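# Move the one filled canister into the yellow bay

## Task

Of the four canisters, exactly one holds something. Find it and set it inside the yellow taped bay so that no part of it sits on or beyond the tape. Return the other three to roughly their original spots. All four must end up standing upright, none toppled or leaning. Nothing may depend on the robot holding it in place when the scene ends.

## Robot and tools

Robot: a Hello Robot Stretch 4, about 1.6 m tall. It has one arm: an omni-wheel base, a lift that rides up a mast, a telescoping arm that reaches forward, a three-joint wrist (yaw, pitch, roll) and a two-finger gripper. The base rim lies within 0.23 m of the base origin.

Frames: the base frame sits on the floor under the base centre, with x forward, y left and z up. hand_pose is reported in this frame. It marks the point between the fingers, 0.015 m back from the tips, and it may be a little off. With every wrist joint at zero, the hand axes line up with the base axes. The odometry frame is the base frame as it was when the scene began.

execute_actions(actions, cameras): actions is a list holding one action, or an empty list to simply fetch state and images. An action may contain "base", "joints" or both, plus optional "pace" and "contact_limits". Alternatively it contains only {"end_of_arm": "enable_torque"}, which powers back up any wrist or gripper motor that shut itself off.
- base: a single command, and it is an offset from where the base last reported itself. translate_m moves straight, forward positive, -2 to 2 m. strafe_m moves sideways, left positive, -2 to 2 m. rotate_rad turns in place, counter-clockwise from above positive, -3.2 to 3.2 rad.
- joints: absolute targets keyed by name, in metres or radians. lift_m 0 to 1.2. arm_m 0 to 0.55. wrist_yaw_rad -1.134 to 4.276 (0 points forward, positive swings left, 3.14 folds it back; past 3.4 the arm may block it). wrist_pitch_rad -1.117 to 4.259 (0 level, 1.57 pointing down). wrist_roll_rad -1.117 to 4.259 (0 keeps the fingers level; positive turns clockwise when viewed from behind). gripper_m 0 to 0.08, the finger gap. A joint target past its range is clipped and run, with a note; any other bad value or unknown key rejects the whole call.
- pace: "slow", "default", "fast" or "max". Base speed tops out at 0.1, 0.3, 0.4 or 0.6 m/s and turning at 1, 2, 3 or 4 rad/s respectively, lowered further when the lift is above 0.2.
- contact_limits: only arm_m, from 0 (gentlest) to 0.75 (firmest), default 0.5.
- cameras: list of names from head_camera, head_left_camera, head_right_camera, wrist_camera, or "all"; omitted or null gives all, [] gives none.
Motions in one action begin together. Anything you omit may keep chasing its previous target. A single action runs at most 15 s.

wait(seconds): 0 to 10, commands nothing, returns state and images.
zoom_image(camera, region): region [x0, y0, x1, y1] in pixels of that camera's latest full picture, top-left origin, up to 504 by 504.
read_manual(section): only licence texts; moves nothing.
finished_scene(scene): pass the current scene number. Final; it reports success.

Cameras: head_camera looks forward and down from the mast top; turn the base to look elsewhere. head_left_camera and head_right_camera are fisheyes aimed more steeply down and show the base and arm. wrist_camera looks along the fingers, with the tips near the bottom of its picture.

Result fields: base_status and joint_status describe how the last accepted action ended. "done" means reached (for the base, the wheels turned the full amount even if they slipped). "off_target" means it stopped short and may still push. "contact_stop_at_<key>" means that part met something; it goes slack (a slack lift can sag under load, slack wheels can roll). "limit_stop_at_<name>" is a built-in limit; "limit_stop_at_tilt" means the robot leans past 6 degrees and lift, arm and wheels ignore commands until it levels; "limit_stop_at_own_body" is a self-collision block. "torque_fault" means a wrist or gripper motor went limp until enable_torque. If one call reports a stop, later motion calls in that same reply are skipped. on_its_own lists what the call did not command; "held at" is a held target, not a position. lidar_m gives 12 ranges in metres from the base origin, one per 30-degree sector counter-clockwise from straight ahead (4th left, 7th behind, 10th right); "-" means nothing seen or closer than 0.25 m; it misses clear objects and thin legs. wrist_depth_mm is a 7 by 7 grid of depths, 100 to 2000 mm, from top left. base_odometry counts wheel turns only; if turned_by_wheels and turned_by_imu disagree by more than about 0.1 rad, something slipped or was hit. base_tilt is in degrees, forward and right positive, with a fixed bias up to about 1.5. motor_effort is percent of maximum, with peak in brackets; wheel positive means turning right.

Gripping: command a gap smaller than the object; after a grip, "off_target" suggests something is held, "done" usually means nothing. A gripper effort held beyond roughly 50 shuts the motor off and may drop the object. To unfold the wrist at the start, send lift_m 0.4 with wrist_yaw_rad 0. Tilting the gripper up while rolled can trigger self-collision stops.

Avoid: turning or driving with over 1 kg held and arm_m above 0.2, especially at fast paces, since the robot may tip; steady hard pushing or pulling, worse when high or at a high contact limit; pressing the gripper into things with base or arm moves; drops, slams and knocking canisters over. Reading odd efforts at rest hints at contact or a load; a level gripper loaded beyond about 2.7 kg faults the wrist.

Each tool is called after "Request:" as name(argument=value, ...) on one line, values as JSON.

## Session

Request:
execute_actions(actions=[])

Scene clock: 0.00 s.
base_odometry: x=+0.000 y=+0.000 heading=+0.000 (m, m, rad; odometry frame)
turned_by_wheels: +0.000 (rad since the last result)
turned_by_imu: +0.000 (rad since the last result)
base_tilt: forward=+1.3 right=+1.1 (deg)
lidar_m: 1.72 1.21 1.06 2.00 1.11 1.12 1.60 0.79 0.90 1.70 0.84 0.85
base_status: not commanded
joint_positions: lift_m=+0.247 arm_m=+0.000 wrist_yaw_rad=+3.103 wrist_pitch_rad=+0.017 wrist_roll_rad=+0.016 gripper_m=+0.040
joint_status: not commanded
motor_effort: lift_m=+21 arm_m=-1 wrist_yaw_rad=+1 wrist_pitch_rad=-8 wrist_roll_rad=-1 gripper_m=-1 wheel_0=+0 wheel_1=-1 wheel_2=+0 (%)
hand_pose: x=-0.0380 y=+0.0956 z=+0.4217 quat_wxyz=(+0.019, -0.008, +0.008, +1.000) (m; base frame)
wrist_depth_mm: - 141 - - - - - / - 122 192 - - - - / - 134 195 - - - - / 143 144 - - - - - / 842 - - - - - 991 / 842 1430 130 1430 138 1397 976 / 809 - - - - - 991
pictures: head_camera, head_left_camera, head_right_camera, wrist_camera
Images, in order (width x height): head_camera 420x560, head_left_camera 420x672, head_right_camera 420x672, wrist_camera 616x392.

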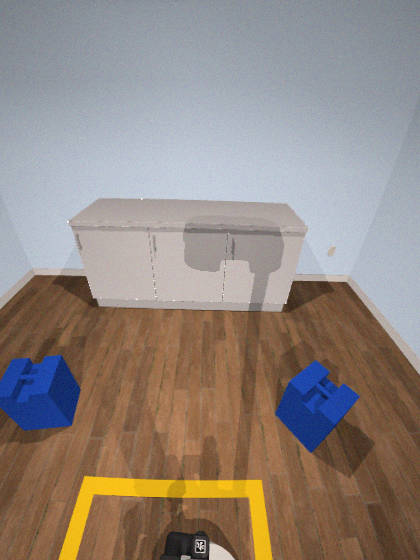

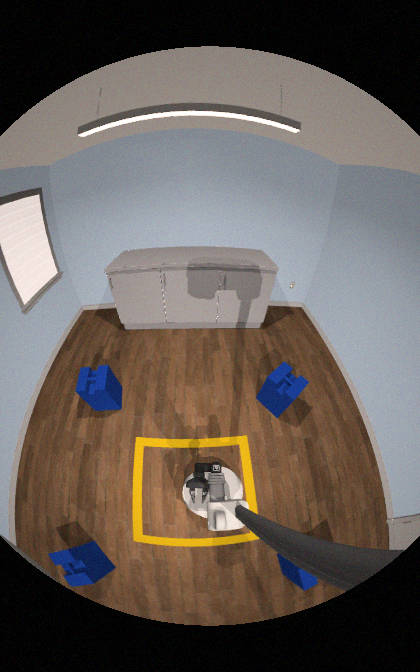

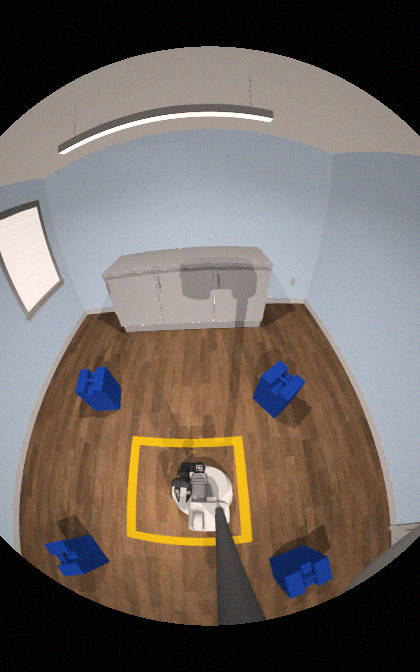

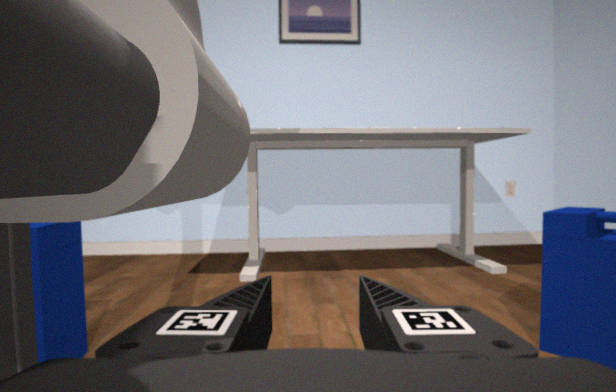

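Request:
zoom_image(camera="head_camera", region=[260, 345, 380, 465])

Request:
zoom_image(camera="head_camera", region=[0, 340, 110, 450])

Region (260, 345, 380, 465) of head_camera's 420x560 image, scaled by 4.200, with more detail than that image has.

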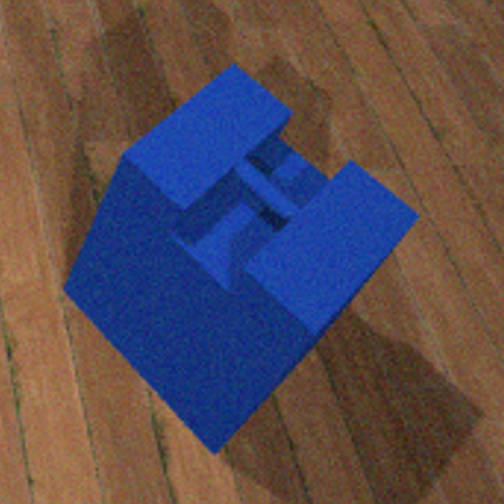

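Region (0, 340, 110, 450) of head_camera's 420x560 image, scaled by 4.582, with more detail than that image has.

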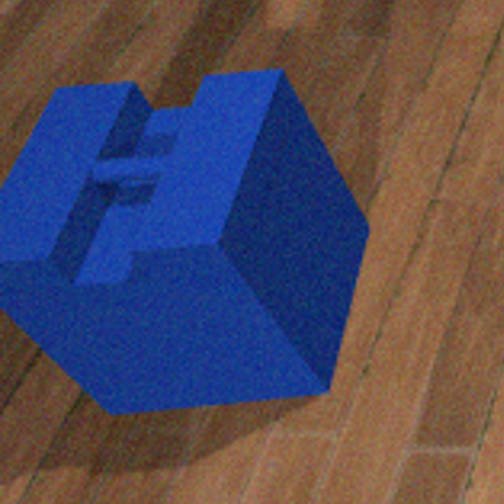

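Request:
execute_actions(actions=[])

Scene clock: 43.33 s.
base_odometry: x=+0.000 y=+0.000 heading=+0.000 (m, m, rad; odometry frame)
turned_by_wheels: +0.000 (rad since the last result)
turned_by_imu: -0.001 (rad since the last result)
base_tilt: forward=+1.3 right=+1.2 (deg)
lidar_m: 1.69 1.23 1.05 1.99 1.11 1.10 1.62 0.81 0.92 1.71 0.86 0.85
base_status: not commanded
joint_positions: lift_m=+0.247 arm_m=+0.000 wrist_yaw_rad=+3.103 wrist_pitch_rad=+0.017 wrist_roll_rad=+0.016 gripper_m=+0.040
joint_status: not commanded
motor_effort: lift_m=+21 arm_m=-1 wrist_yaw_rad=+1 wrist_pitch_rad=-7 wrist_roll_rad=-1 gripper_m=+1 wheel_0=+0 wheel_1=-1 wheel_2=+0 (%)
hand_pose: x=-0.0380 y=+0.0956 z=+0.4217 quat_wxyz=(+0.019, -0.008, +0.008, +1.000) (m; base frame)
wrist_depth_mm: - 141 - - - - - / - 122 191 - - - - / - 134 194 - - - - / 143 144 - - - - - / 854 - - - - - 976 / 842 1430 130 1430 138 1366 976 / 809 - - - - - 991
pictures: head_camera, head_left_camera, head_right_camera, wrist_camera
Images, in order (width x height): head_camera 420x560, head_left_camera 420x672, head_right_camera 420x672, wrist_camera 616x392.

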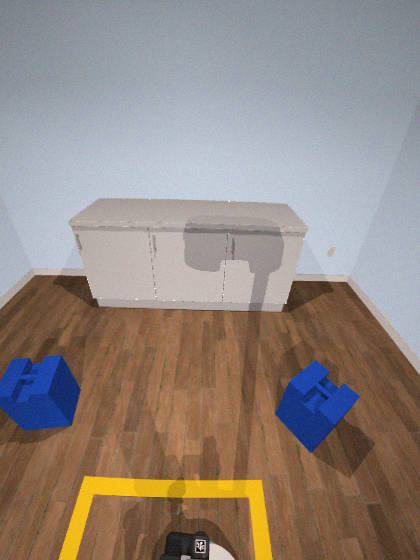

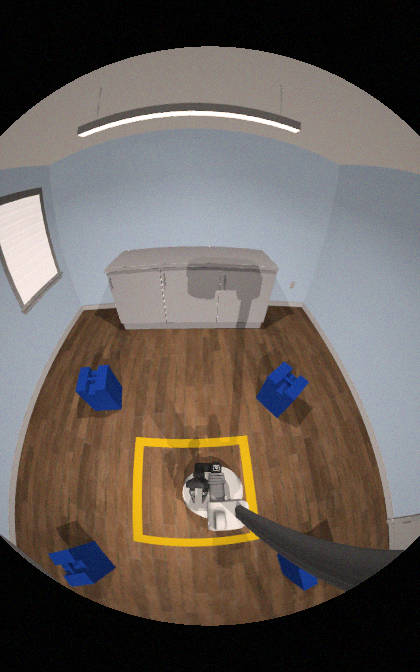

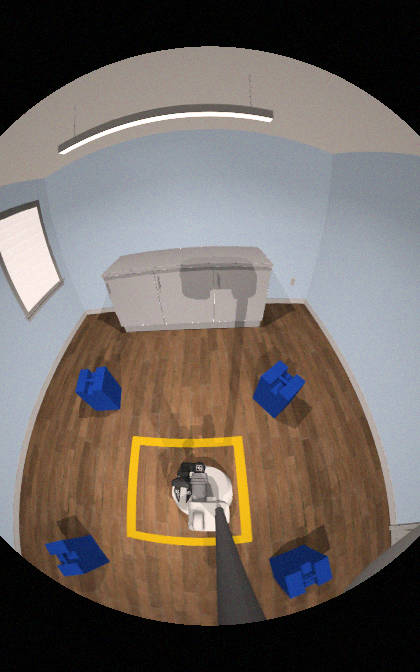

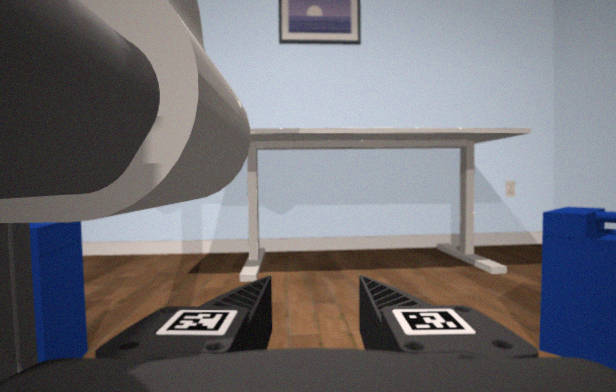

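Request:
zoom_image(camera="head_camera", region=[250, 340, 390, 470])

Request:
zoom_image(camera="head_camera", region=[0, 335, 120, 455])

Region (250, 340, 390, 470) of head_camera's 420x560 image, scaled by 3.600, with more detail than that image has; it fills the top 468 rows of this view, and the rest is white.

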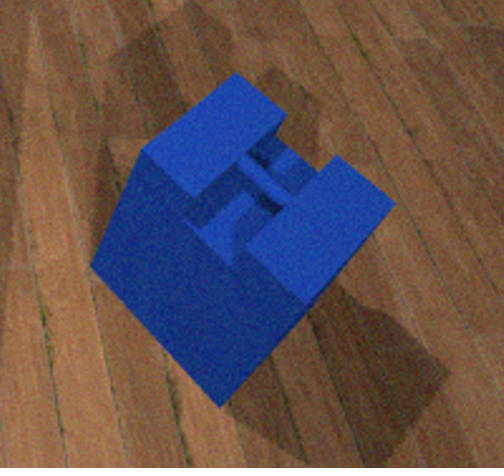

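Region (0, 335, 120, 455) of head_camera's 420x560 image, scaled by 4.200, with more detail than that image has.

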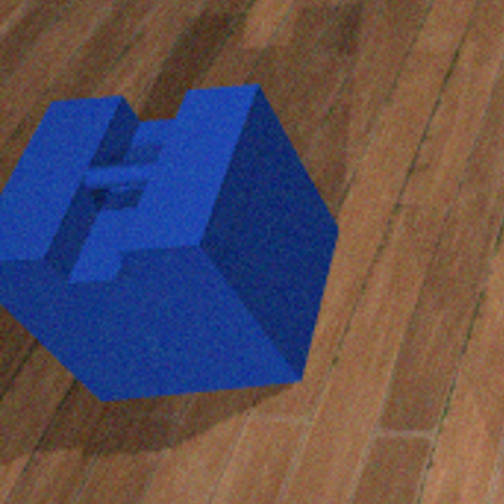

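Request:
zoom_image(camera="head_right_camera", region=[30, 510, 150, 600])

Request:
zoom_image(camera="head_right_camera", region=[250, 520, 370, 620])

Region (30, 510, 150, 600) of head_right_camera's 420x672 image, scaled by 4.200, with more detail than that image has; it fills the top 378 rows of this view, and the rest is white.

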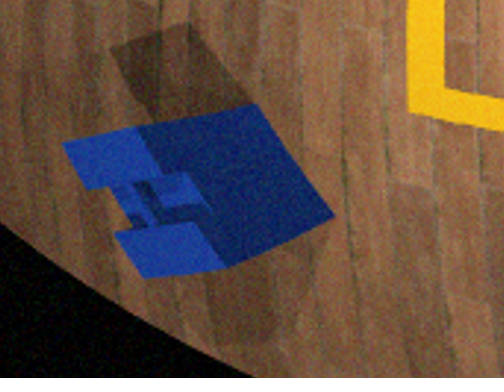

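Region (250, 520, 370, 620) of head_right_camera's 420x672 image, scaled by 4.200, with more detail than that image has.

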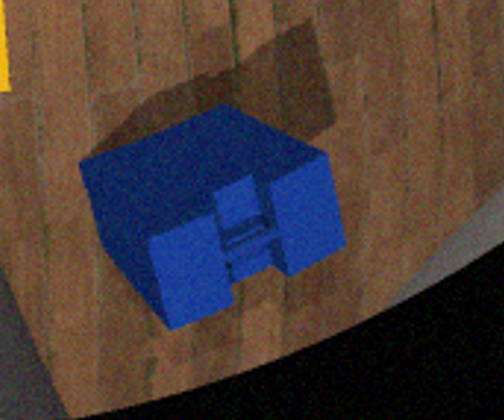

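Request:
zoom_image(camera="head_right_camera", region=[100, 410, 280, 570])

Region (100, 410, 280, 570) of head_right_camera's 420x672 image, scaled by 2.800, with more detail than that image has.

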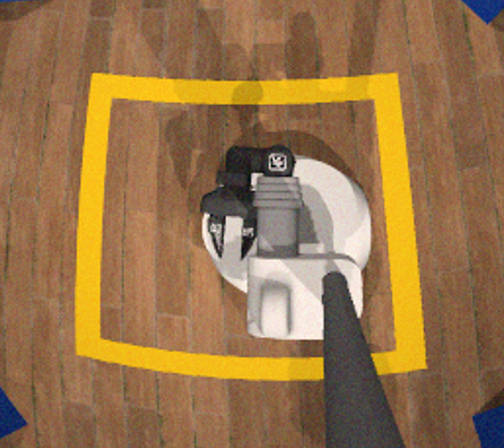

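Request:
zoom_image(camera="head_camera", region=[30, 460, 300, 560])

Region (30, 460, 300, 560) of head_camera's 420x560 image, scaled by 1.867, with more detail than that image has; it fills the top 187 rows of this view, and the rest is white.

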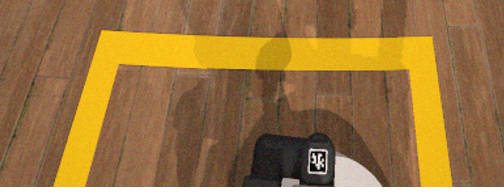

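Request:
execute_actions(actions=[{"base": {"rotate_rad": -0.654}, "joints": {"lift_m": 0.5, "wrist_yaw_rad": 0.0, "gripper_m": 0.08}, "pace": "fast"}], cameras=["head_camera"])

Scene clock: 165.67 s.
base_odometry: x=+0.000 y=+0.000 heading=-0.654 (m, m, rad; odometry frame)
turned_by_wheels: -0.654 (rad since the last result)
turned_by_imu: -0.667 (rad since the last result)
base_tilt: forward=+1.3 right=+1.2 (deg)
lidar_m: 0.85 1.68 1.76 1.05 1.99 1.10 1.11 1.59 0.83 0.84 1.71 1.73
base_status: done
joint_positions: lift_m=+0.500 arm_m=+0.000 wrist_yaw_rad=+0.001 wrist_pitch_rad=+0.017 wrist_roll_rad=+0.016 gripper_m=+0.080
joint_status: all done
motor_effort: lift_m=+23(24) arm_m=-1(1) wrist_yaw_rad=-1(8) wrist_pitch_rad=-8(8) wrist_roll_rad=+0(0) gripper_m=+0(2) wheel_0=-1(9) wheel_1=-2(7) wheel_2=-2(7) (%)
hand_pose: x=+0.3838 y=-0.0873 z=+0.6745 quat_wxyz=(+1.000, +0.008, +0.008, +0.000) (m; base frame)
wrist_depth_mm: 1863 - - - 1863 1499 1308 / 1921 - - - 1921 1537 1308 / 1397 1618 - - 1921 1537 1336 / 1366 1576 - - 1921 1537 1308 / 1336 1537 - - 1983 1576 1336 / 1366 140 159 - 1808 120 1308 / - - 137 - 1229 - -
pictures: head_camera
Images, in order (width x height): head_camera 420x560.

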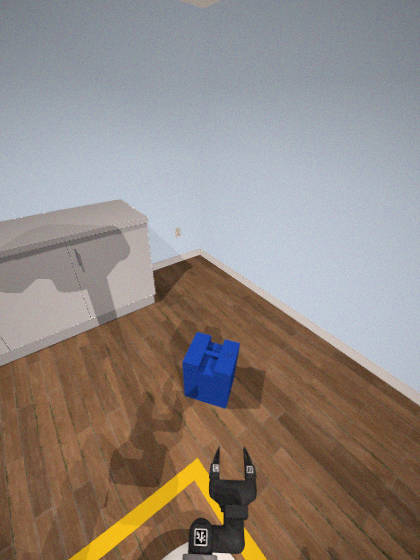

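Request:
zoom_image(camera="head_camera", region=[160, 320, 270, 420])

Region (160, 320, 270, 420) of head_camera's 420x560 image, scaled by 4.582, with more detail than that image has; it fills the top 458 rows of this view, and the rest is white.

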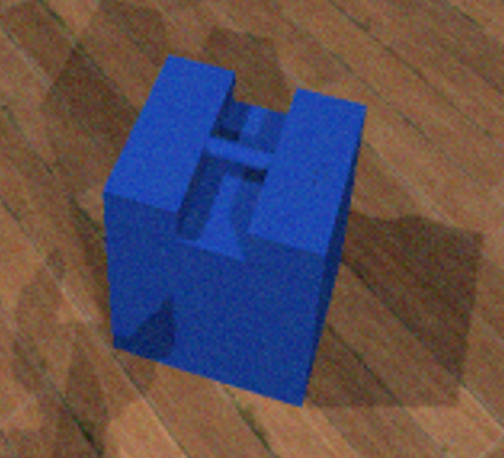

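Request:
execute_actions(actions=[{"base": {"translate_m": 0.47}, "joints": {"arm_m": 0.35, "wrist_pitch_rad": 1.57, "wrist_roll_rad": 1.876}, "pace": "fast"}], cameras=["head_camera", "wrist_camera"])

Scene clock: 192.33 s.
base_odometry: x=+0.373 y=-0.286 heading=-0.654 (m, m, rad; odometry frame)
turned_by_wheels: +0.000 (rad since the last result)
turned_by_imu: +0.000 (rad since the last result)
base_tilt: forward=+1.3 right=+1.2 (deg)
lidar_m: 0.37 0.47 1.35 1.26 1.14 2.33 1.59 1.99 1.04 1.59 1.42 0.39
base_status: done
joint_positions: lift_m=+0.500 arm_m=+0.349 wrist_yaw_rad=+0.000 wrist_pitch_rad=+1.570 wrist_roll_rad=+1.876 gripper_m=+0.080
joint_status: all done
motor_effort: lift_m=+23(23) arm_m=+5(7) wrist_yaw_rad=+0(1) wrist_pitch_rad=+1(7) wrist_roll_rad=+1(5) gripper_m=+1(3) wheel_0=+1(9) wheel_1=+0(6) wheel_2=+0(10) (%)
hand_pose: x=+0.5203 y=-0.0874 z=+0.4654 quat_wxyz=(+0.419, +0.570, +0.418, -0.570) (m; base frame)
wrist_depth_mm: 627 615 609 603 603 597 597 / 627 627 615 615 609 603 603 / 627 627 621 615 615 603 492 / 634 236 235 233 231 230 480 / 647 238 236 234 232 232 609 / 647 140 159 237 233 120 615 / - - 137 - 297 - -
pictures: head_camera, wrist_camera
Images, in order (width x height): head_camera 420x560, wrist_camera 616x392.

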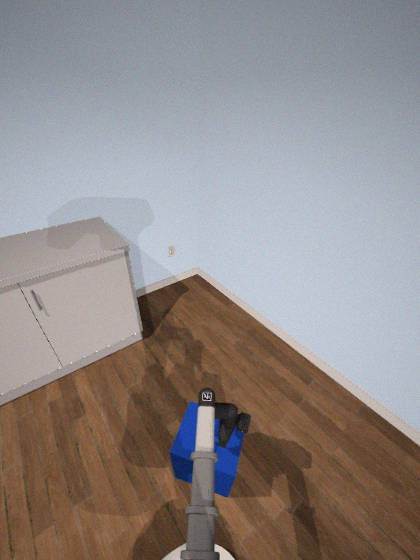

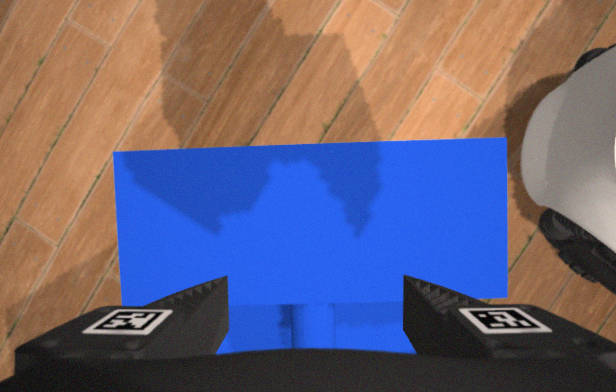

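Request:
zoom_image(camera="wrist_camera", region=[100, 120, 520, 392])

Region (100, 120, 520, 392) of wrist_camera's 616x392 image, scaled by 1.200; it fills the top 326 rows of this view, and the rest is white.

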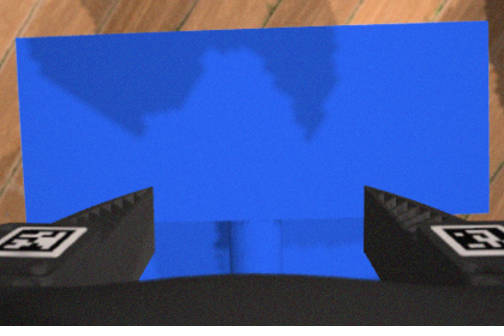

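Request:
execute_actions(actions=[{"base": {"strafe_m": 0.078}, "joints": {"arm_m": 0.374, "lift_m": 0.455}, "pace": "fast"}], cameras=["wrist_camera"])

Scene clock: 247.70 s.
base_odometry: x=+0.420 y=-0.224 heading=-0.654 (m, m, rad; odometry frame)
turned_by_wheels: +0.000 (rad since the last result)
turned_by_imu: -0.001 (rad since the last result)
base_tilt: forward=+1.4 right=+1.1 (deg)
lidar_m: 0.41 1.29 1.33 1.16 1.06 2.26 1.57 2.00 1.10 1.65 1.47 0.39
base_status: done
joint_positions: lift_m=+0.455 arm_m=+0.373 wrist_yaw_rad=+0.000 wrist_pitch_rad=+1.570 wrist_roll_rad=+1.876 gripper_m=+0.080
joint_status: all done
motor_effort: lift_m=+18(20) arm_m=+5(5) wrist_yaw_rad=+0(0) wrist_pitch_rad=+1(0) wrist_roll_rad=+1(1) gripper_m=+2(2) wheel_0=+1(12) wheel_1=-1(13) wheel_2=+0(3) (%)
hand_pose: x=+0.5443 y=-0.0874 z=+0.4207 quat_wxyz=(+0.419, +0.570, +0.418, -0.570) (m; base frame)
wrist_depth_mm: 574 186 185 183 182 181 554 / 580 187 186 185 183 182 512 / 591 189 187 186 185 183 492 / 591 252 250 193 247 245 564 / 591 585 252 193 248 247 569 / 597 140 159 194 211 120 574 / - - 137 - 192 - -
pictures: wrist_camera
Images, in order (width x height): wrist_camera 616x392.

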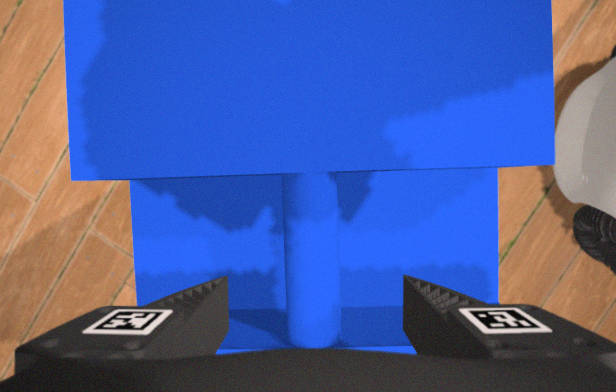

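Request:
execute_actions(actions=[{"joints": {"lift_m": 0.395}, "pace": "fast"}], cameras=["wrist_camera"])

Scene clock: 257.57 s.
base_odometry: x=+0.420 y=-0.224 heading=-0.654 (m, m, rad; odometry frame)
turned_by_wheels: +0.000 (rad since the last result)
turned_by_imu: -0.001 (rad since the last result)
base_tilt: forward=+1.3 right=+1.1 (deg)
lidar_m: 0.41 1.30 1.30 1.16 1.08 2.27 1.54 2.02 1.11 1.66 1.48 0.40
base_status: not commanded
joint_positions: lift_m=+0.395 arm_m=+0.373 wrist_yaw_rad=+0.000 wrist_pitch_rad=+1.570 wrist_roll_rad=+1.876 gripper_m=+0.080
joint_status: all done
motor_effort: lift_m=+19(17) arm_m=+5(5) wrist_yaw_rad=+0(0) wrist_pitch_rad=+0(0) wrist_roll_rad=+0(1) gripper_m=+2(1) wheel_0=+1(1) wheel_1=-1(1) wheel_2=+0(0) (%)
hand_pose: x=+0.5443 y=-0.0874 z=+0.3607 quat_wxyz=(+0.419, +0.570, +0.418, -0.570) (m; base frame)
wrist_depth_mm: 127 126 125 124 123 123 - / 128 127 126 125 124 123 123 / 129 128 127 126 125 124 124 / 525 190 189 129 187 185 500 / 535 192 190 131 188 187 508 / 535 140 159 131 189 120 512 / - - 137 - 186 - -
pictures: wrist_camera
Images, in order (width x height): wrist_camera 616x392.

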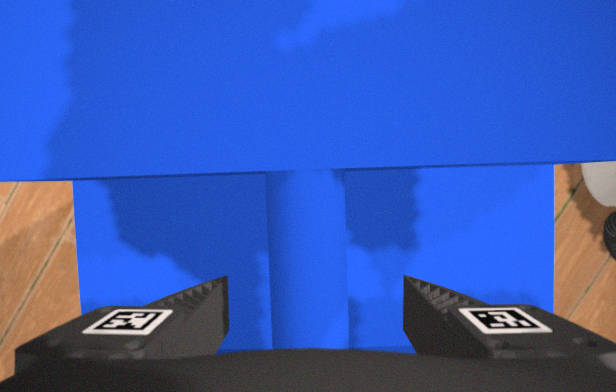

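His in place with the bar centred between the fingers. Closing the gripper now.

Request:
execute_actions(actions=[{"joints": {"gripper_m": 0.0}}], cameras=["wrist_camera"])

Scene clock: 262.53 s.
base_odometry: x=+0.420 y=-0.224 heading=-0.654 (m, m, rad; odometry frame)
turned_by_wheels: +0.000 (rad since the last result)
turned_by_imu: -0.001 (rad since the last result)
base_tilt: forward=+1.3 right=+1.2 (deg)
lidar_m: 0.40 1.29 1.33 1.18 1.04 2.29 1.55 2.01 1.10 1.65 1.47 0.39
base_status: not commanded
joint_positions: lift_m=+0.395 arm_m=+0.373 wrist_yaw_rad=+0.000 wrist_pitch_rad=+1.570 wrist_roll_rad=+1.876 gripper_m=+0.027
joint_status: gripper_m off_target (ended at +0.027, target +0.000)
on_its_own: gripper_m is held at +0.022, not at your +0.000, by its contact guard: the fingers met something
motor_effort: lift_m=+19(18) arm_m=+4(5) wrist_yaw_rad=+1(2) wrist_pitch_rad=+0(5) wrist_roll_rad=+0(1) gripper_m=-45(68) wheel_0=+1(1) wheel_1=-1(1) wheel_2=+0(0) (%)
hand_pose: x=+0.5443 y=-0.0874 z=+0.3607 quat_wxyz=(+0.418, +0.570, +0.418, -0.570) (m; base frame)
wrist_depth_mm: 127 126 125 124 123 123 - / 128 127 126 125 124 123 123 / 129 128 127 126 125 124 124 / 525 191 189 129 187 185 504 / 530 192 190 129 188 187 508 / 535 193 140 130 126 188 508 / 539 - - - - - 187
pictures: wrist_camera
Images, in order (width x height): wrist_camera 616x392.

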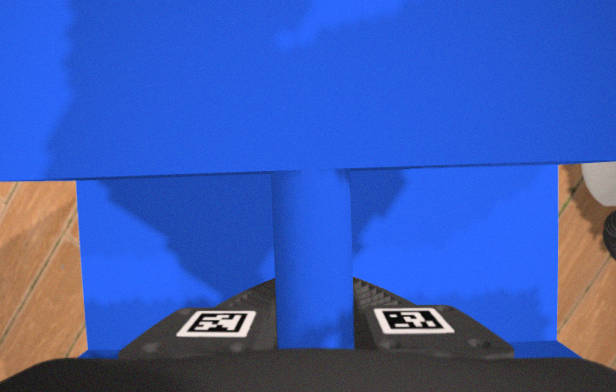

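Request:
execute_actions(actions=[{"joints": {"lift_m": 0.405}, "pace": "slow"}], cameras=["wrist_camera"])

Scene clock: 266.83 s.
base_odometry: x=+0.420 y=-0.224 heading=-0.654 (m, m, rad; odometry frame)
turned_by_wheels: +0.000 (rad since the last result)
turned_by_imu: -0.001 (rad since the last result)
base_tilt: forward=+1.3 right=+1.1 (deg)
lidar_m: 0.41 1.28 1.30 1.18 1.09 2.26 1.57 2.00 1.13 1.67 1.47 0.42
base_status: not commanded
joint_positions: lift_m=+0.404 arm_m=+0.373 wrist_yaw_rad=+0.000 wrist_pitch_rad=+1.570 wrist_roll_rad=+1.876 gripper_m=+0.027
joint_status: all done
on_its_own: gripper_m is held at +0.022, not at your +0.000, by its contact guard: the fingers met something
motor_effort: lift_m=+27(26) arm_m=+4(4) wrist_yaw_rad=+1(0) wrist_pitch_rad=+0(2) wrist_roll_rad=+0(0) gripper_m=-46(47) wheel_0=+1(1) wheel_1=-1(1) wheel_2=+0(0) (%)
hand_pose: x=+0.5444 y=-0.0874 z=+0.3700 quat_wxyz=(+0.418, +0.570, +0.418, -0.570) (m; base frame)
wrist_depth_mm: 130 129 129 128 127 126 - / 131 130 129 128 127 126 126 / 131 130 129 128 128 127 126 / 530 191 191 130 189 187 508 / 539 193 191 131 189 187 517 / 539 193 140 131 126 187 521 / 544 - - - - - 355
pictures: wrist_camera
Images, in order (width x height): wrist_camera 616x392.

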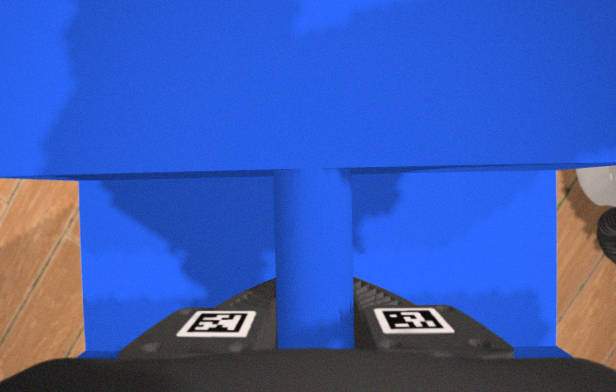

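Request:
execute_actions(actions=[{"joints": {"lift_m": 0.394}, "pace": "slow"}], cameras=[])

Request:
execute_actions(actions=[{"joints": {"gripper_m": 0.08}}], cameras=[])

Scene clock: 277.20 s.
base_odometry: x=+0.420 y=-0.224 heading=-0.654 (m, m, rad; odometry frame)
turned_by_wheels: +0.000 (rad since the last result)
turned_by_imu: -0.002 (rad since the last result)
base_tilt: forward=+1.3 right=+1.1 (deg)
lidar_m: 0.39 1.29 1.32 1.19 1.07 2.27 1.56 2.04 1.12 1.64 1.47 0.39
base_status: not commanded
joint_positions: lift_m=+0.394 arm_m=+0.373 wrist_yaw_rad=+0.000 wrist_pitch_rad=+1.572 wrist_roll_rad=+1.876 gripper_m=+0.027
joint_status: all done
on_its_own: gripper_m is held at +0.022, not at your +0.000, by its contact guard: the fingers met something
motor_effort: lift_m=+16(25) arm_m=+4(4) wrist_yaw_rad=+2(2) wrist_pitch_rad=-4(4) wrist_roll_rad=-1(0) gripper_m=-44(46) wheel_0=+1(1) wheel_1=-1(1) wheel_2=+0(0) (%)
hand_pose: x=+0.5440 y=-0.0874 z=+0.3599 quat_wxyz=(+0.418, +0.570, +0.418, -0.570) (m; base frame)
wrist_depth_mm: 127 126 125 125 124 123 - / 128 127 126 125 125 124 123 / 129 128 127 126 125 124 124 / 525 191 190 129 187 185 504 / 535 192 191 130 188 187 512 / 530 194 141 131 126 187 512 / 539 - - - - - 351
pictures: none
No camera images: the call's "cameras" was empty. Leave "cameras" out to get every camera's image.

Scene clock: 278.40 s.
base_odometry: x=+0.420 y=-0.224 heading=-0.654 (m, m, rad; odometry frame)
turned_by_wheels: +0.000 (rad since the last result)
turned_by_imu: +0.000 (rad since the last result)
base_tilt: forward=+1.4 right=+1.1 (deg)
lidar_m: 0.42 1.29 1.31 1.17 1.09 2.26 1.56 1.99 1.09 1.64 1.47 0.41
base_status: not commanded
joint_positions: lift_m=+0.394 arm_m=+0.373 wrist_yaw_rad=+0.000 wrist_pitch_rad=+1.570 wrist_roll_rad=+1.876 gripper_m=+0.080
joint_status: all done
motor_effort: lift_m=+18(18) arm_m=+4(4) wrist_yaw_rad=+2(1) wrist_pitch_rad=-1(4) wrist_roll_rad=+1(1) gripper_m=+1(45) wheel_0=+1(1) wheel_1=-1(1) wheel_2=+0(0) (%)
hand_pose: x=+0.5442 y=-0.0874 z=+0.3598 quat_wxyz=(+0.418, +0.570, +0.418, -0.570) (m; base frame)
wrist_depth_mm: 126 125 124 123 123 122 - / 127 126 125 124 123 122 122 / 128 127 126 125 124 123 123 / 530 190 189 128 186 185 184 / 530 191 190 129 187 186 508 / 535 140 159 129 188 120 508 / - - 137 - 186 - -
pictures: none
No camera images: the call's "cameras" was empty. Leave "cameras" out to get every camera's image.

Request:
execute_actions(actions=[{"joints": {"lift_m": 0.455}, "pace": "fast"}], cameras=[])

Request:
execute_actions(actions=[{"base": {"rotate_rad": -2.075}, "joints": {"lift_m": 0.5, "arm_m": 0.35, "wrist_roll_rad": 1.8}, "pace": "fast"}], cameras=["head_camera"])

Scene clock: 312.43 s.
base_odometry: x=+0.420 y=-0.224 heading=-0.654 (m, m, rad; odometry frame)
turned_by_wheels: +0.000 (rad since the last result)
turned_by_imu: -0.001 (rad since the last result)
base_tilt: forward=+1.4 right=+1.1 (deg)
lidar_m: 0.39 1.29 1.31 1.19 1.07 2.27 1.56 2.00 1.10 1.61 1.47 0.39
base_status: not commanded
joint_positions: lift_m=+0.455 arm_m=+0.373 wrist_yaw_rad=+0.000 wrist_pitch_rad=+1.570 wrist_roll_rad=+1.876 gripper_m=+0.080
joint_status: all done
motor_effort: lift_m=+22(25) arm_m=+4(4) wrist_yaw_rad=+1(1) wrist_pitch_rad=-1(1) wrist_roll_rad=+1(0) gripper_m=+2(4) wheel_0=+1(1) wheel_1=-1(1) wheel_2=+0(0) (%)
hand_pose: x=+0.5443 y=-0.0874 z=+0.4204 quat_wxyz=(+0.418, +0.570, +0.418, -0.570) (m; base frame)
wrist_depth_mm: 574 185 184 183 182 180 180 / 580 187 186 185 183 182 181 / 585 188 187 185 185 183 183 / 585 252 250 190 245 246 564 / 591 585 251 193 249 247 564 / 597 140 159 194 212 120 569 / - - 137 - 193 - -
pictures: none
No camera images: the call's "cameras" was empty. Leave "cameras" out to get every camera's image.

Scene clock: 314.37 s.
base_odometry: x=+0.420 y=-0.224 heading=-2.730 (m, m, rad; odometry frame)
turned_by_wheels: -2.075 (rad since the last result)
turned_by_imu: -2.112 (rad since the last result)
base_tilt: forward=+1.4 right=+1.2 (deg)
lidar_m: 1.10 1.62 1.47 0.41 0.40 1.32 1.33 1.16 1.09 2.26 1.54 2.02
base_status: done
joint_positions: lift_m=+0.500 arm_m=+0.351 wrist_yaw_rad=+0.000 wrist_pitch_rad=+1.570 wrist_roll_rad=+1.800 gripper_m=+0.080
joint_status: all done
motor_effort: lift_m=+22(23) arm_m=-5(7) wrist_yaw_rad=+0(2) wrist_pitch_rad=+0(2) wrist_roll_rad=-2(3) gripper_m=+1(3) wheel_0=+0(10) wheel_1=-2(10) wheel_2=-1(6) (%)
hand_pose: x=+0.5221 y=-0.0874 z=+0.4654 quat_wxyz=(+0.440, +0.554, +0.439, -0.554) (m; base frame)
wrist_depth_mm: 621 621 609 609 603 603 597 / 634 627 621 615 615 609 597 / 627 627 621 615 615 609 539 / 640 634 627 621 615 609 488 / 640 640 634 627 621 621 525 / 647 140 159 640 621 120 615 / - - 137 - 627 - -
pictures: head_camera
Images, in order (width x height): head_camera 420x560.

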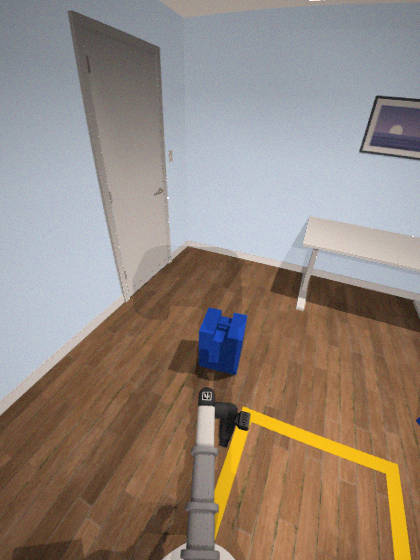

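Request:
zoom_image(camera="head_camera", region=[175, 295, 275, 385])

Region (175, 295, 275, 385) of head_camera's 420x560 image, scaled by 5.040, with more detail than that image has; it fills the top 454 rows of this view, and the rest is white.

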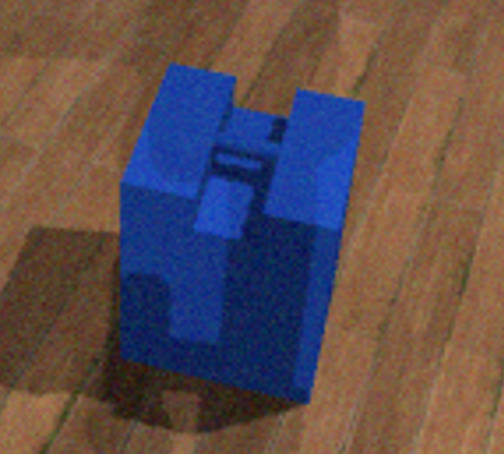

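Request:
execute_actions(actions=[{"base": {"translate_m": 0.717}, "joints": {"wrist_roll_rad": 1.845}, "pace": "fast"}], cameras=["wrist_camera"])

Scene clock: 350.27 s.
base_odometry: x=-0.236 y=-0.511 heading=-2.729 (m, m, rad; odometry frame)
turned_by_wheels: +0.000 (rad since the last result)
turned_by_imu: +0.001 (rad since the last result)
base_tilt: forward=+1.4 right=+1.1 (deg)
lidar_m: 0.41 1.35 1.20 1.22 1.52 0.83 2.03 1.61 2.50 1.37 1.50 0.39
base_status: done
joint_positions: lift_m=+0.500 arm_m=+0.351 wrist_yaw_rad=+0.000 wrist_pitch_rad=+1.570 wrist_roll_rad=+1.845 gripper_m=+0.080
joint_status: all done
motor_effort: lift_m=+22(22) arm_m=-5(5) wrist_yaw_rad=+0(0) wrist_pitch_rad=+0(0) wrist_roll_rad=+1(1) gripper_m=+2(2) wheel_0=+0(8) wheel_1=+1(7) wheel_2=+2(19) (%)
hand_pose: x=+0.5220 y=-0.0874 z=+0.4654 quat_wxyz=(+0.427, +0.564, +0.427, -0.563) (m; base frame)
wrist_depth_mm: 621 615 615 229 227 603 597 / 627 232 231 230 228 609 603 / 627 234 233 231 229 609 496 / 634 297 296 236 291 615 488 / 634 301 297 296 294 621 544 / 640 140 159 243 235 120 615 / - - 137 - 236 - -
pictures: wrist_camera
Images, in order (width x height): wrist_camera 616x392.

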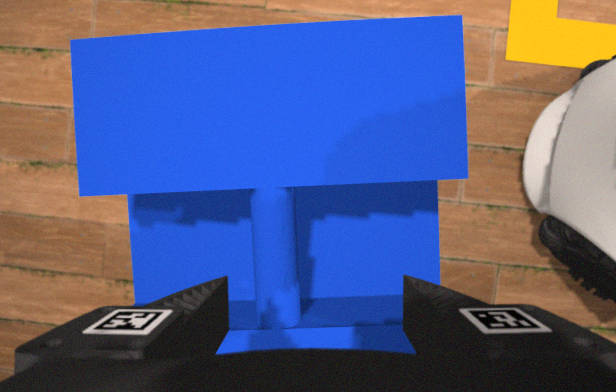

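Request:
execute_actions(actions=[{"joints": {"arm_m": 0.374, "lift_m": 0.395}, "pace": "fast"}], cameras=["wrist_camera"])

Scene clock: 365.47 s.
base_odometry: x=-0.236 y=-0.511 heading=-2.729 (m, m, rad; odometry frame)
turned_by_wheels: +0.000 (rad since the last result)
turned_by_imu: -0.001 (rad since the last result)
base_tilt: forward=+1.4 right=+1.1 (deg)
lidar_m: 0.41 1.33 1.21 1.23 1.53 0.85 2.03 1.61 2.49 1.40 1.48 0.41
base_status: not commanded
joint_positions: lift_m=+0.395 arm_m=+0.373 wrist_yaw_rad=+0.000 wrist_pitch_rad=+1.570 wrist_roll_rad=+1.845 gripper_m=+0.080
joint_status: all done
motor_effort: lift_m=+18(21) arm_m=+5(8) wrist_yaw_rad=+1(0) wrist_pitch_rad=+0(1) wrist_roll_rad=+1(1) gripper_m=+2(2) wheel_0=+0(0) wheel_1=+1(1) wheel_2=+2(2) (%)
hand_pose: x=+0.5442 y=-0.0874 z=+0.3607 quat_wxyz=(+0.427, +0.564, +0.427, -0.563) (m; base frame)
wrist_depth_mm: 127 126 125 124 124 123 - / 128 127 126 125 124 123 123 / 129 128 127 126 125 124 124 / 192 191 189 128 186 185 504 / 525 192 191 131 188 187 512 / 535 140 159 131 189 120 508 / - - 137 - 187 - -
pictures: wrist_camera
Images, in order (width x height): wrist_camera 616x392.

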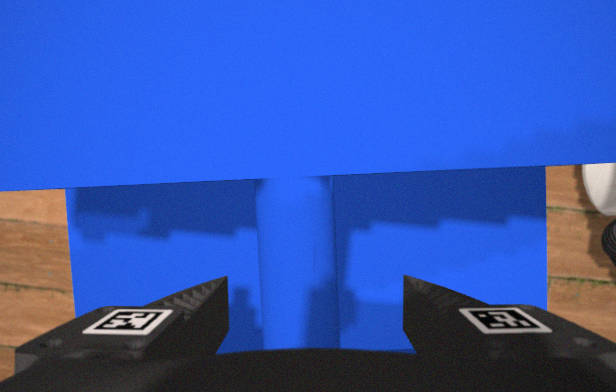

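The bar sits between the fingers, about 3 mm left of centre. Closing the gripper.

Request:
execute_actions(actions=[{"joints": {"gripper_m": 0.0}}], cameras=[])

Request:
execute_actions(actions=[{"joints": {"lift_m": 0.405}, "pace": "slow"}], cameras=["wrist_camera"])

Scene clock: 371.90 s.
base_odometry: x=-0.236 y=-0.511 heading=-2.729 (m, m, rad; odometry frame)
turned_by_wheels: +0.000 (rad since the last result)
turned_by_imu: -0.001 (rad since the last result)
base_tilt: forward=+1.4 right=+1.1 (deg)
lidar_m: 0.41 1.30 1.20 1.22 1.54 0.83 2.02 1.62 2.50 1.40 1.48 0.40
base_status: not commanded
joint_positions: lift_m=+0.395 arm_m=+0.373 wrist_yaw_rad=+0.000 wrist_pitch_rad=+1.570 wrist_roll_rad=+1.845 gripper_m=+0.027
joint_status: gripper_m off_target (ended at +0.027, target +0.000)
on_its_own: gripper_m is held at +0.022, not at your +0.000, by its contact guard: the fingers met something
motor_effort: lift_m=+18(18) arm_m=+4(5) wrist_yaw_rad=+0(2) wrist_pitch_rad=+0(7) wrist_roll_rad=+0(1) gripper_m=-46(74) wheel_0=+0(0) wheel_1=+1(1) wheel_2=+2(2) (%)
hand_pose: x=+0.5443 y=-0.0874 z=+0.3607 quat_wxyz=(+0.427, +0.564, +0.427, -0.563) (m; base frame)
wrist_depth_mm: 127 126 125 124 123 123 - / 128 127 126 125 124 123 123 / 129 128 127 126 125 124 124 / 359 190 189 128 187 185 504 / 530 192 190 130 187 186 504 / 535 193 140 130 126 188 512 / 535 - - - - - 188
pictures: none
No camera images: the call's "cameras" was empty. Leave "cameras" out to get every camera's image.

Scene clock: 372.63 s.
base_odometry: x=-0.236 y=-0.511 heading=-2.729 (m, m, rad; odometry frame)
turned_by_wheels: +0.000 (rad since the last result)
turned_by_imu: +0.000 (rad since the last result)
base_tilt: forward=+1.4 right=+1.2 (deg)
lidar_m: 0.40 1.33 1.21 1.21 1.53 0.84 2.02 1.62 2.50 1.41 1.48 0.41
base_status: not commanded
joint_positions: lift_m=+0.404 arm_m=+0.373 wrist_yaw_rad=+0.000 wrist_pitch_rad=+1.570 wrist_roll_rad=+1.845 gripper_m=+0.027
joint_status: all done
on_its_own: gripper_m is held at +0.022, not at your +0.000, by its contact guard: the fingers met something
motor_effort: lift_m=+27(27) arm_m=+4(4) wrist_yaw_rad=+0(1) wrist_pitch_rad=+0(3) wrist_roll_rad=+0(0) gripper_m=-47(46) wheel_0=+0(0) wheel_1=+1(1) wheel_2=+2(2) (%)
hand_pose: x=+0.5444 y=-0.0874 z=+0.3700 quat_wxyz=(+0.427, +0.564, +0.427, -0.563) (m; base frame)
wrist_depth_mm: 130 129 129 128 127 126 - / 131 130 129 128 127 126 126 / 131 130 129 128 128 127 126 / 530 192 191 130 189 187 477 / 535 193 191 131 190 188 517 / 539 193 141 131 126 188 521 / 539 - - - - - 355
pictures: wrist_camera
Images, in order (width x height): wrist_camera 616x392.

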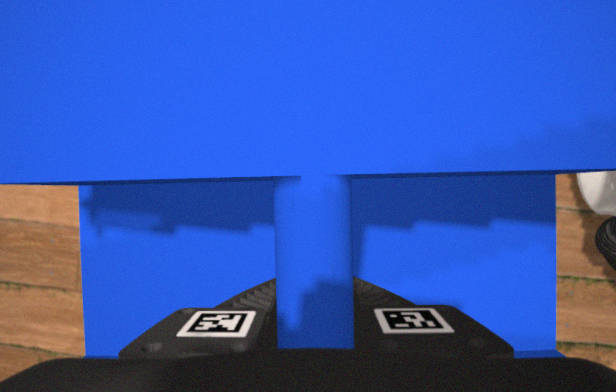

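Request:
execute_actions(actions=[{"joints": {"lift_m": 0.394}, "pace": "slow"}], cameras=[])

Request:
execute_actions(actions=[{"joints": {"gripper_m": 0.08}}], cameras=[])

Request:
execute_actions(actions=[{"joints": {"lift_m": 0.455}, "pace": "fast"}], cameras=["head_left_camera"])

Scene clock: 380.97 s.
base_odometry: x=-0.236 y=-0.511 heading=-2.729 (m, m, rad; odometry frame)
turned_by_wheels: +0.000 (rad since the last result)
turned_by_imu: -0.001 (rad since the last result)
base_tilt: forward=+1.3 right=+1.2 (deg)
lidar_m: 0.40 1.35 1.20 1.22 1.53 0.83 2.02 1.60 2.49 1.40 1.49 0.39
base_status: not commanded
joint_positions: lift_m=+0.394 arm_m=+0.373 wrist_yaw_rad=+0.000 wrist_pitch_rad=+1.572 wrist_roll_rad=+1.845 gripper_m=+0.027
joint_status: all done
on_its_own: gripper_m is held at +0.022, not at your +0.000, by its contact guard: the fingers met something
motor_effort: lift_m=+16(27) arm_m=+4(5) wrist_yaw_rad=+2(2) wrist_pitch_rad=-5(5) wrist_roll_rad=+0(0) gripper_m=-45(46) wheel_0=+1(0) wheel_1=+1(1) wheel_2=+2(2) (%)
hand_pose: x=+0.5439 y=-0.0874 z=+0.3599 quat_wxyz=(+0.427, +0.563, +0.427, -0.564) (m; base frame)
wrist_depth_mm: 127 126 125 125 124 123 - / 128 127 126 125 124 124 123 / 129 128 127 126 125 124 124 / 525 191 190 128 187 186 504 / 530 192 191 130 188 187 508 / 530 193 141 130 126 189 517 / 539 - - - - - 349
pictures: none
No camera images: the call's "cameras" was empty. Leave "cameras" out to get every camera's image.

Scene clock: 382.17 s.
base_odometry: x=-0.236 y=-0.511 heading=-2.729 (m, m, rad; odometry frame)
turned_by_wheels: +0.000 (rad since the last result)
turned_by_imu: +0.000 (rad since the last result)
base_tilt: forward=+1.3 right=+1.1 (deg)
lidar_m: 0.39 1.34 1.18 1.23 1.53 0.84 2.02 1.61 2.49 1.40 1.48 0.41
base_status: not commanded
joint_positions: lift_m=+0.394 arm_m=+0.373 wrist_yaw_rad=+0.000 wrist_pitch_rad=+1.570 wrist_roll_rad=+1.845 gripper_m=+0.080
joint_status: all done
motor_effort: lift_m=+18(18) arm_m=+4(4) wrist_yaw_rad=+2(2) wrist_pitch_rad=-1(6) wrist_roll_rad=+1(0) gripper_m=+2(46) wheel_0=+0(0) wheel_1=+1(1) wheel_2=+2(2) (%)
hand_pose: x=+0.5442 y=-0.0874 z=+0.3598 quat_wxyz=(+0.427, +0.564, +0.427, -0.564) (m; base frame)
wrist_depth_mm: 126 125 124 123 123 121 - / 127 126 125 124 123 122 122 / 128 127 126 125 124 123 123 / 521 190 189 128 186 184 184 / 530 191 189 129 187 186 508 / 530 140 159 129 188 120 508 / - - 137 - 189 - -
pictures: none
No camera images: the call's "cameras" was empty. Leave "cameras" out to get every camera's image.

Scene clock: 383.13 s.
base_odometry: x=-0.236 y=-0.511 heading=-2.729 (m, m, rad; odometry frame)
turned_by_wheels: +0.000 (rad since the last result)
turned_by_imu: +0.000 (rad since the last result)
base_tilt: forward=+1.3 right=+1.1 (deg)
lidar_m: 0.42 1.31 1.22 1.24 1.53 0.85 2.02 1.62 2.51 1.39 1.49 0.40
base_status: not commanded
joint_positions: lift_m=+0.455 arm_m=+0.373 wrist_yaw_rad=+0.000 wrist_pitch_rad=+1.570 wrist_roll_rad=+1.845 gripper_m=+0.080
joint_status: all done
motor_effort: lift_m=+22(25) arm_m=+4(4) wrist_yaw_rad=+1(1) wrist_pitch_rad=+0(1) wrist_roll_rad=+0(0) gripper_m=+4(3) wheel_0=+0(0) wheel_1=+1(1) wheel_2=+2(2) (%)
hand_pose: x=+0.5443 y=-0.0874 z=+0.4204 quat_wxyz=(+0.427, +0.564, +0.427, -0.563) (m; base frame)
wrist_depth_mm: 580 185 184 183 182 180 180 / 580 187 186 185 183 182 181 / 585 188 187 186 184 183 183 / 591 253 249 190 247 245 564 / 591 585 252 193 248 247 569 / 597 140 159 195 218 120 564 / - - 137 - 195 - -
pictures: head_left_camera
Images, in order (width x height): head_left_camera 420x672.

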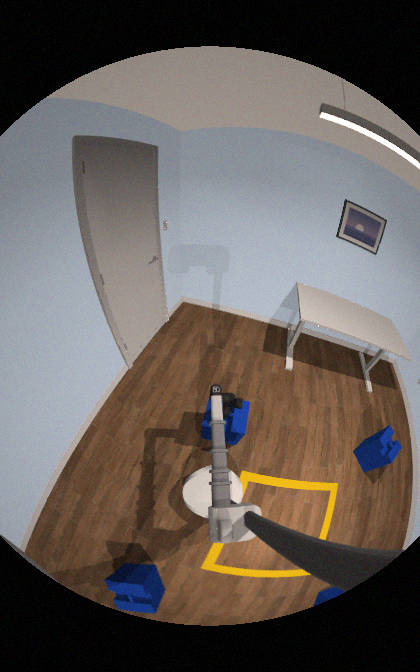

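Request:
execute_actions(actions=[{"base": {"rotate_rad": -1.46}, "joints": {"lift_m": 0.5, "arm_m": 0.35, "wrist_roll_rad": 1.316}, "pace": "fast"}], cameras=["head_camera"])

Scene clock: 421.40 s.
base_odometry: x=-0.236 y=-0.511 heading=+2.094 (m, m, rad; odometry frame)
turned_by_wheels: -1.460 (rad since the last result)
turned_by_imu: -1.487 (rad since the last result)
base_tilt: forward=+1.3 right=+1.1 (deg)
lidar_m: 1.39 1.42 0.40 0.39 1.28 1.21 1.25 0.97 0.84 2.05 1.62 2.49
base_status: done
joint_positions: lift_m=+0.500 arm_m=+0.351 wrist_yaw_rad=+0.000 wrist_pitch_rad=+1.570 wrist_roll_rad=+1.316 gripper_m=+0.080
joint_status: all done
motor_effort: lift_m=+22(26) arm_m=-5(3) wrist_yaw_rad=+0(1) wrist_pitch_rad=+0(1) wrist_roll_rad=-1(5) gripper_m=+3(1) wheel_0=+1(10) wheel_1=-2(10) wheel_2=-2(10) (%)
hand_pose: x=+0.5221 y=-0.0874 z=+0.4654 quat_wxyz=(+0.560, +0.433, +0.559, -0.432) (m; base frame)
wrist_depth_mm: 621 621 609 609 609 603 603 / 634 627 621 615 609 609 603 / 627 634 627 615 615 609 609 / 634 634 627 621 615 609 609 / 640 634 634 627 621 615 564 / 640 140 159 627 627 120 462 / - - 137 - 627 - -
pictures: head_camera
Images, in order (width x height): head_camera 420x560.

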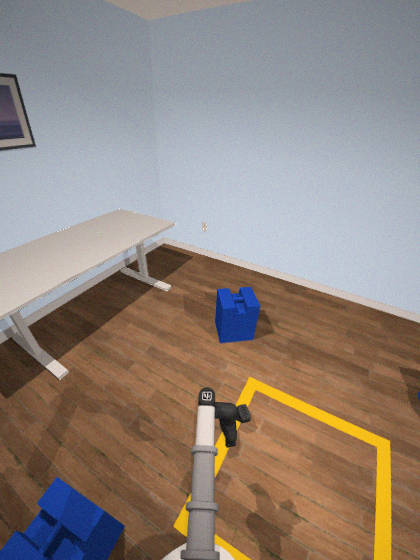

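Request:
zoom_image(camera="head_camera", region=[195, 270, 285, 355])

Region (195, 270, 285, 355) of head_camera's 420x560 image, scaled by 5.600, with more detail than that image has.

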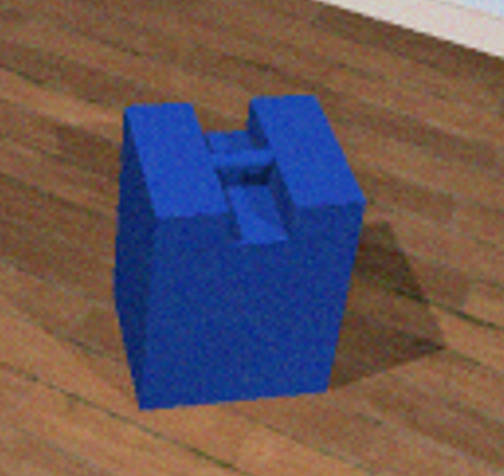

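Request:
execute_actions(actions=[{"base": {"rotate_rad": -0.083}, "joints": {"wrist_roll_rad": 1.385}, "pace": "fast"}], cameras=[])

Request:
execute_actions(actions=[{"base": {"translate_m": 1.0}, "pace": "fast"}], cameras=["head_camera", "wrist_camera"])

Scene clock: 455.40 s.
base_odometry: x=-0.236 y=-0.511 heading=+2.011 (m, m, rad; odometry frame)
turned_by_wheels: -0.083 (rad since the last result)
turned_by_imu: -0.085 (rad since the last result)
base_tilt: forward=+1.4 right=+1.2 (deg)
lidar_m: 1.41 1.48 0.40 0.41 1.31 1.22 1.26 1.59 0.83 1.99 1.61 2.51
base_status: done
joint_positions: lift_m=+0.500 arm_m=+0.351 wrist_yaw_rad=+0.000 wrist_pitch_rad=+1.570 wrist_roll_rad=+1.385 gripper_m=+0.080
joint_status: all done
motor_effort: lift_m=+22(22) arm_m=-5(5) wrist_yaw_rad=+0(0) wrist_pitch_rad=+1(0) wrist_roll_rad=+1(4) gripper_m=+1(3) wheel_0=+1(8) wheel_1=-1(6) wheel_2=-1(9) (%)
hand_pose: x=+0.5220 y=-0.0874 z=+0.4654 quat_wxyz=(+0.545, +0.451, +0.544, -0.451) (m; base frame)
wrist_depth_mm: 627 621 615 609 603 603 597 / 627 621 615 621 609 609 597 / 627 621 627 615 609 609 609 / 640 634 621 621 615 609 603 / 640 634 634 627 621 615 549 / 647 140 159 627 621 120 455 / - - 137 - 621 - -
pictures: none
No camera images: the call's "cameras" was empty. Leave "cameras" out to get every camera's image.

Scene clock: 459.17 s.
base_odometry: x=-0.662 y=+0.393 heading=+2.011 (m, m, rad; odometry frame)
turned_by_wheels: +0.000 (rad since the last result)
turned_by_imu: +0.002 (rad since the last result)
base_tilt: forward=+1.3 right=+1.1 (deg)
lidar_m: 0.39 1.05 0.95 0.96 2.25 0.85 2.17 1.59 2.38 1.40 1.74 0.45
base_status: done
joint_positions: lift_m=+0.500 arm_m=+0.351 wrist_yaw_rad=+0.000 wrist_pitch_rad=+1.570 wrist_roll_rad=+1.385 gripper_m=+0.080
joint_status: not commanded
motor_effort: lift_m=+22(22) arm_m=-5(5) wrist_yaw_rad=+0(0) wrist_pitch_rad=+0(0) wrist_roll_rad=+1(1) gripper_m=+0(2) wheel_0=+0(8) wheel_1=+1(8) wheel_2=+3(10) (%)
hand_pose: x=+0.5220 y=-0.0874 z=+0.4654 quat_wxyz=(+0.545, +0.451, +0.544, -0.451) (m; base frame)
wrist_depth_mm: 627 621 615 229 227 603 597 / 430 232 231 229 228 609 603 / 433 234 233 231 230 609 609 / 640 236 236 293 293 609 609 / 647 298 297 296 294 615 549 / 640 140 159 266 235 120 455 / - - 137 - 234 - -
pictures: head_camera, wrist_camera
Images, in order (width x height): head_camera 420x560, wrist_camera 616x392.

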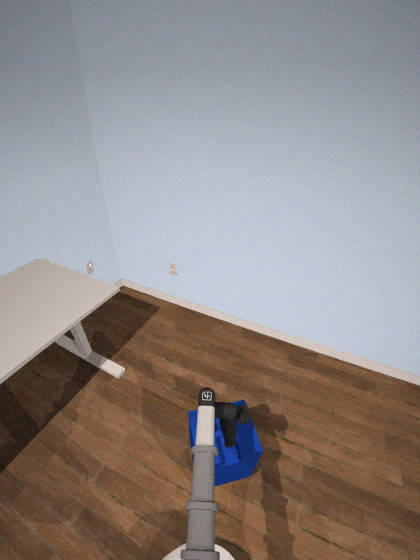

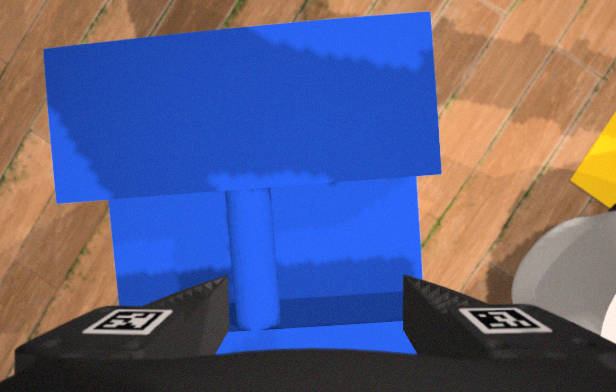

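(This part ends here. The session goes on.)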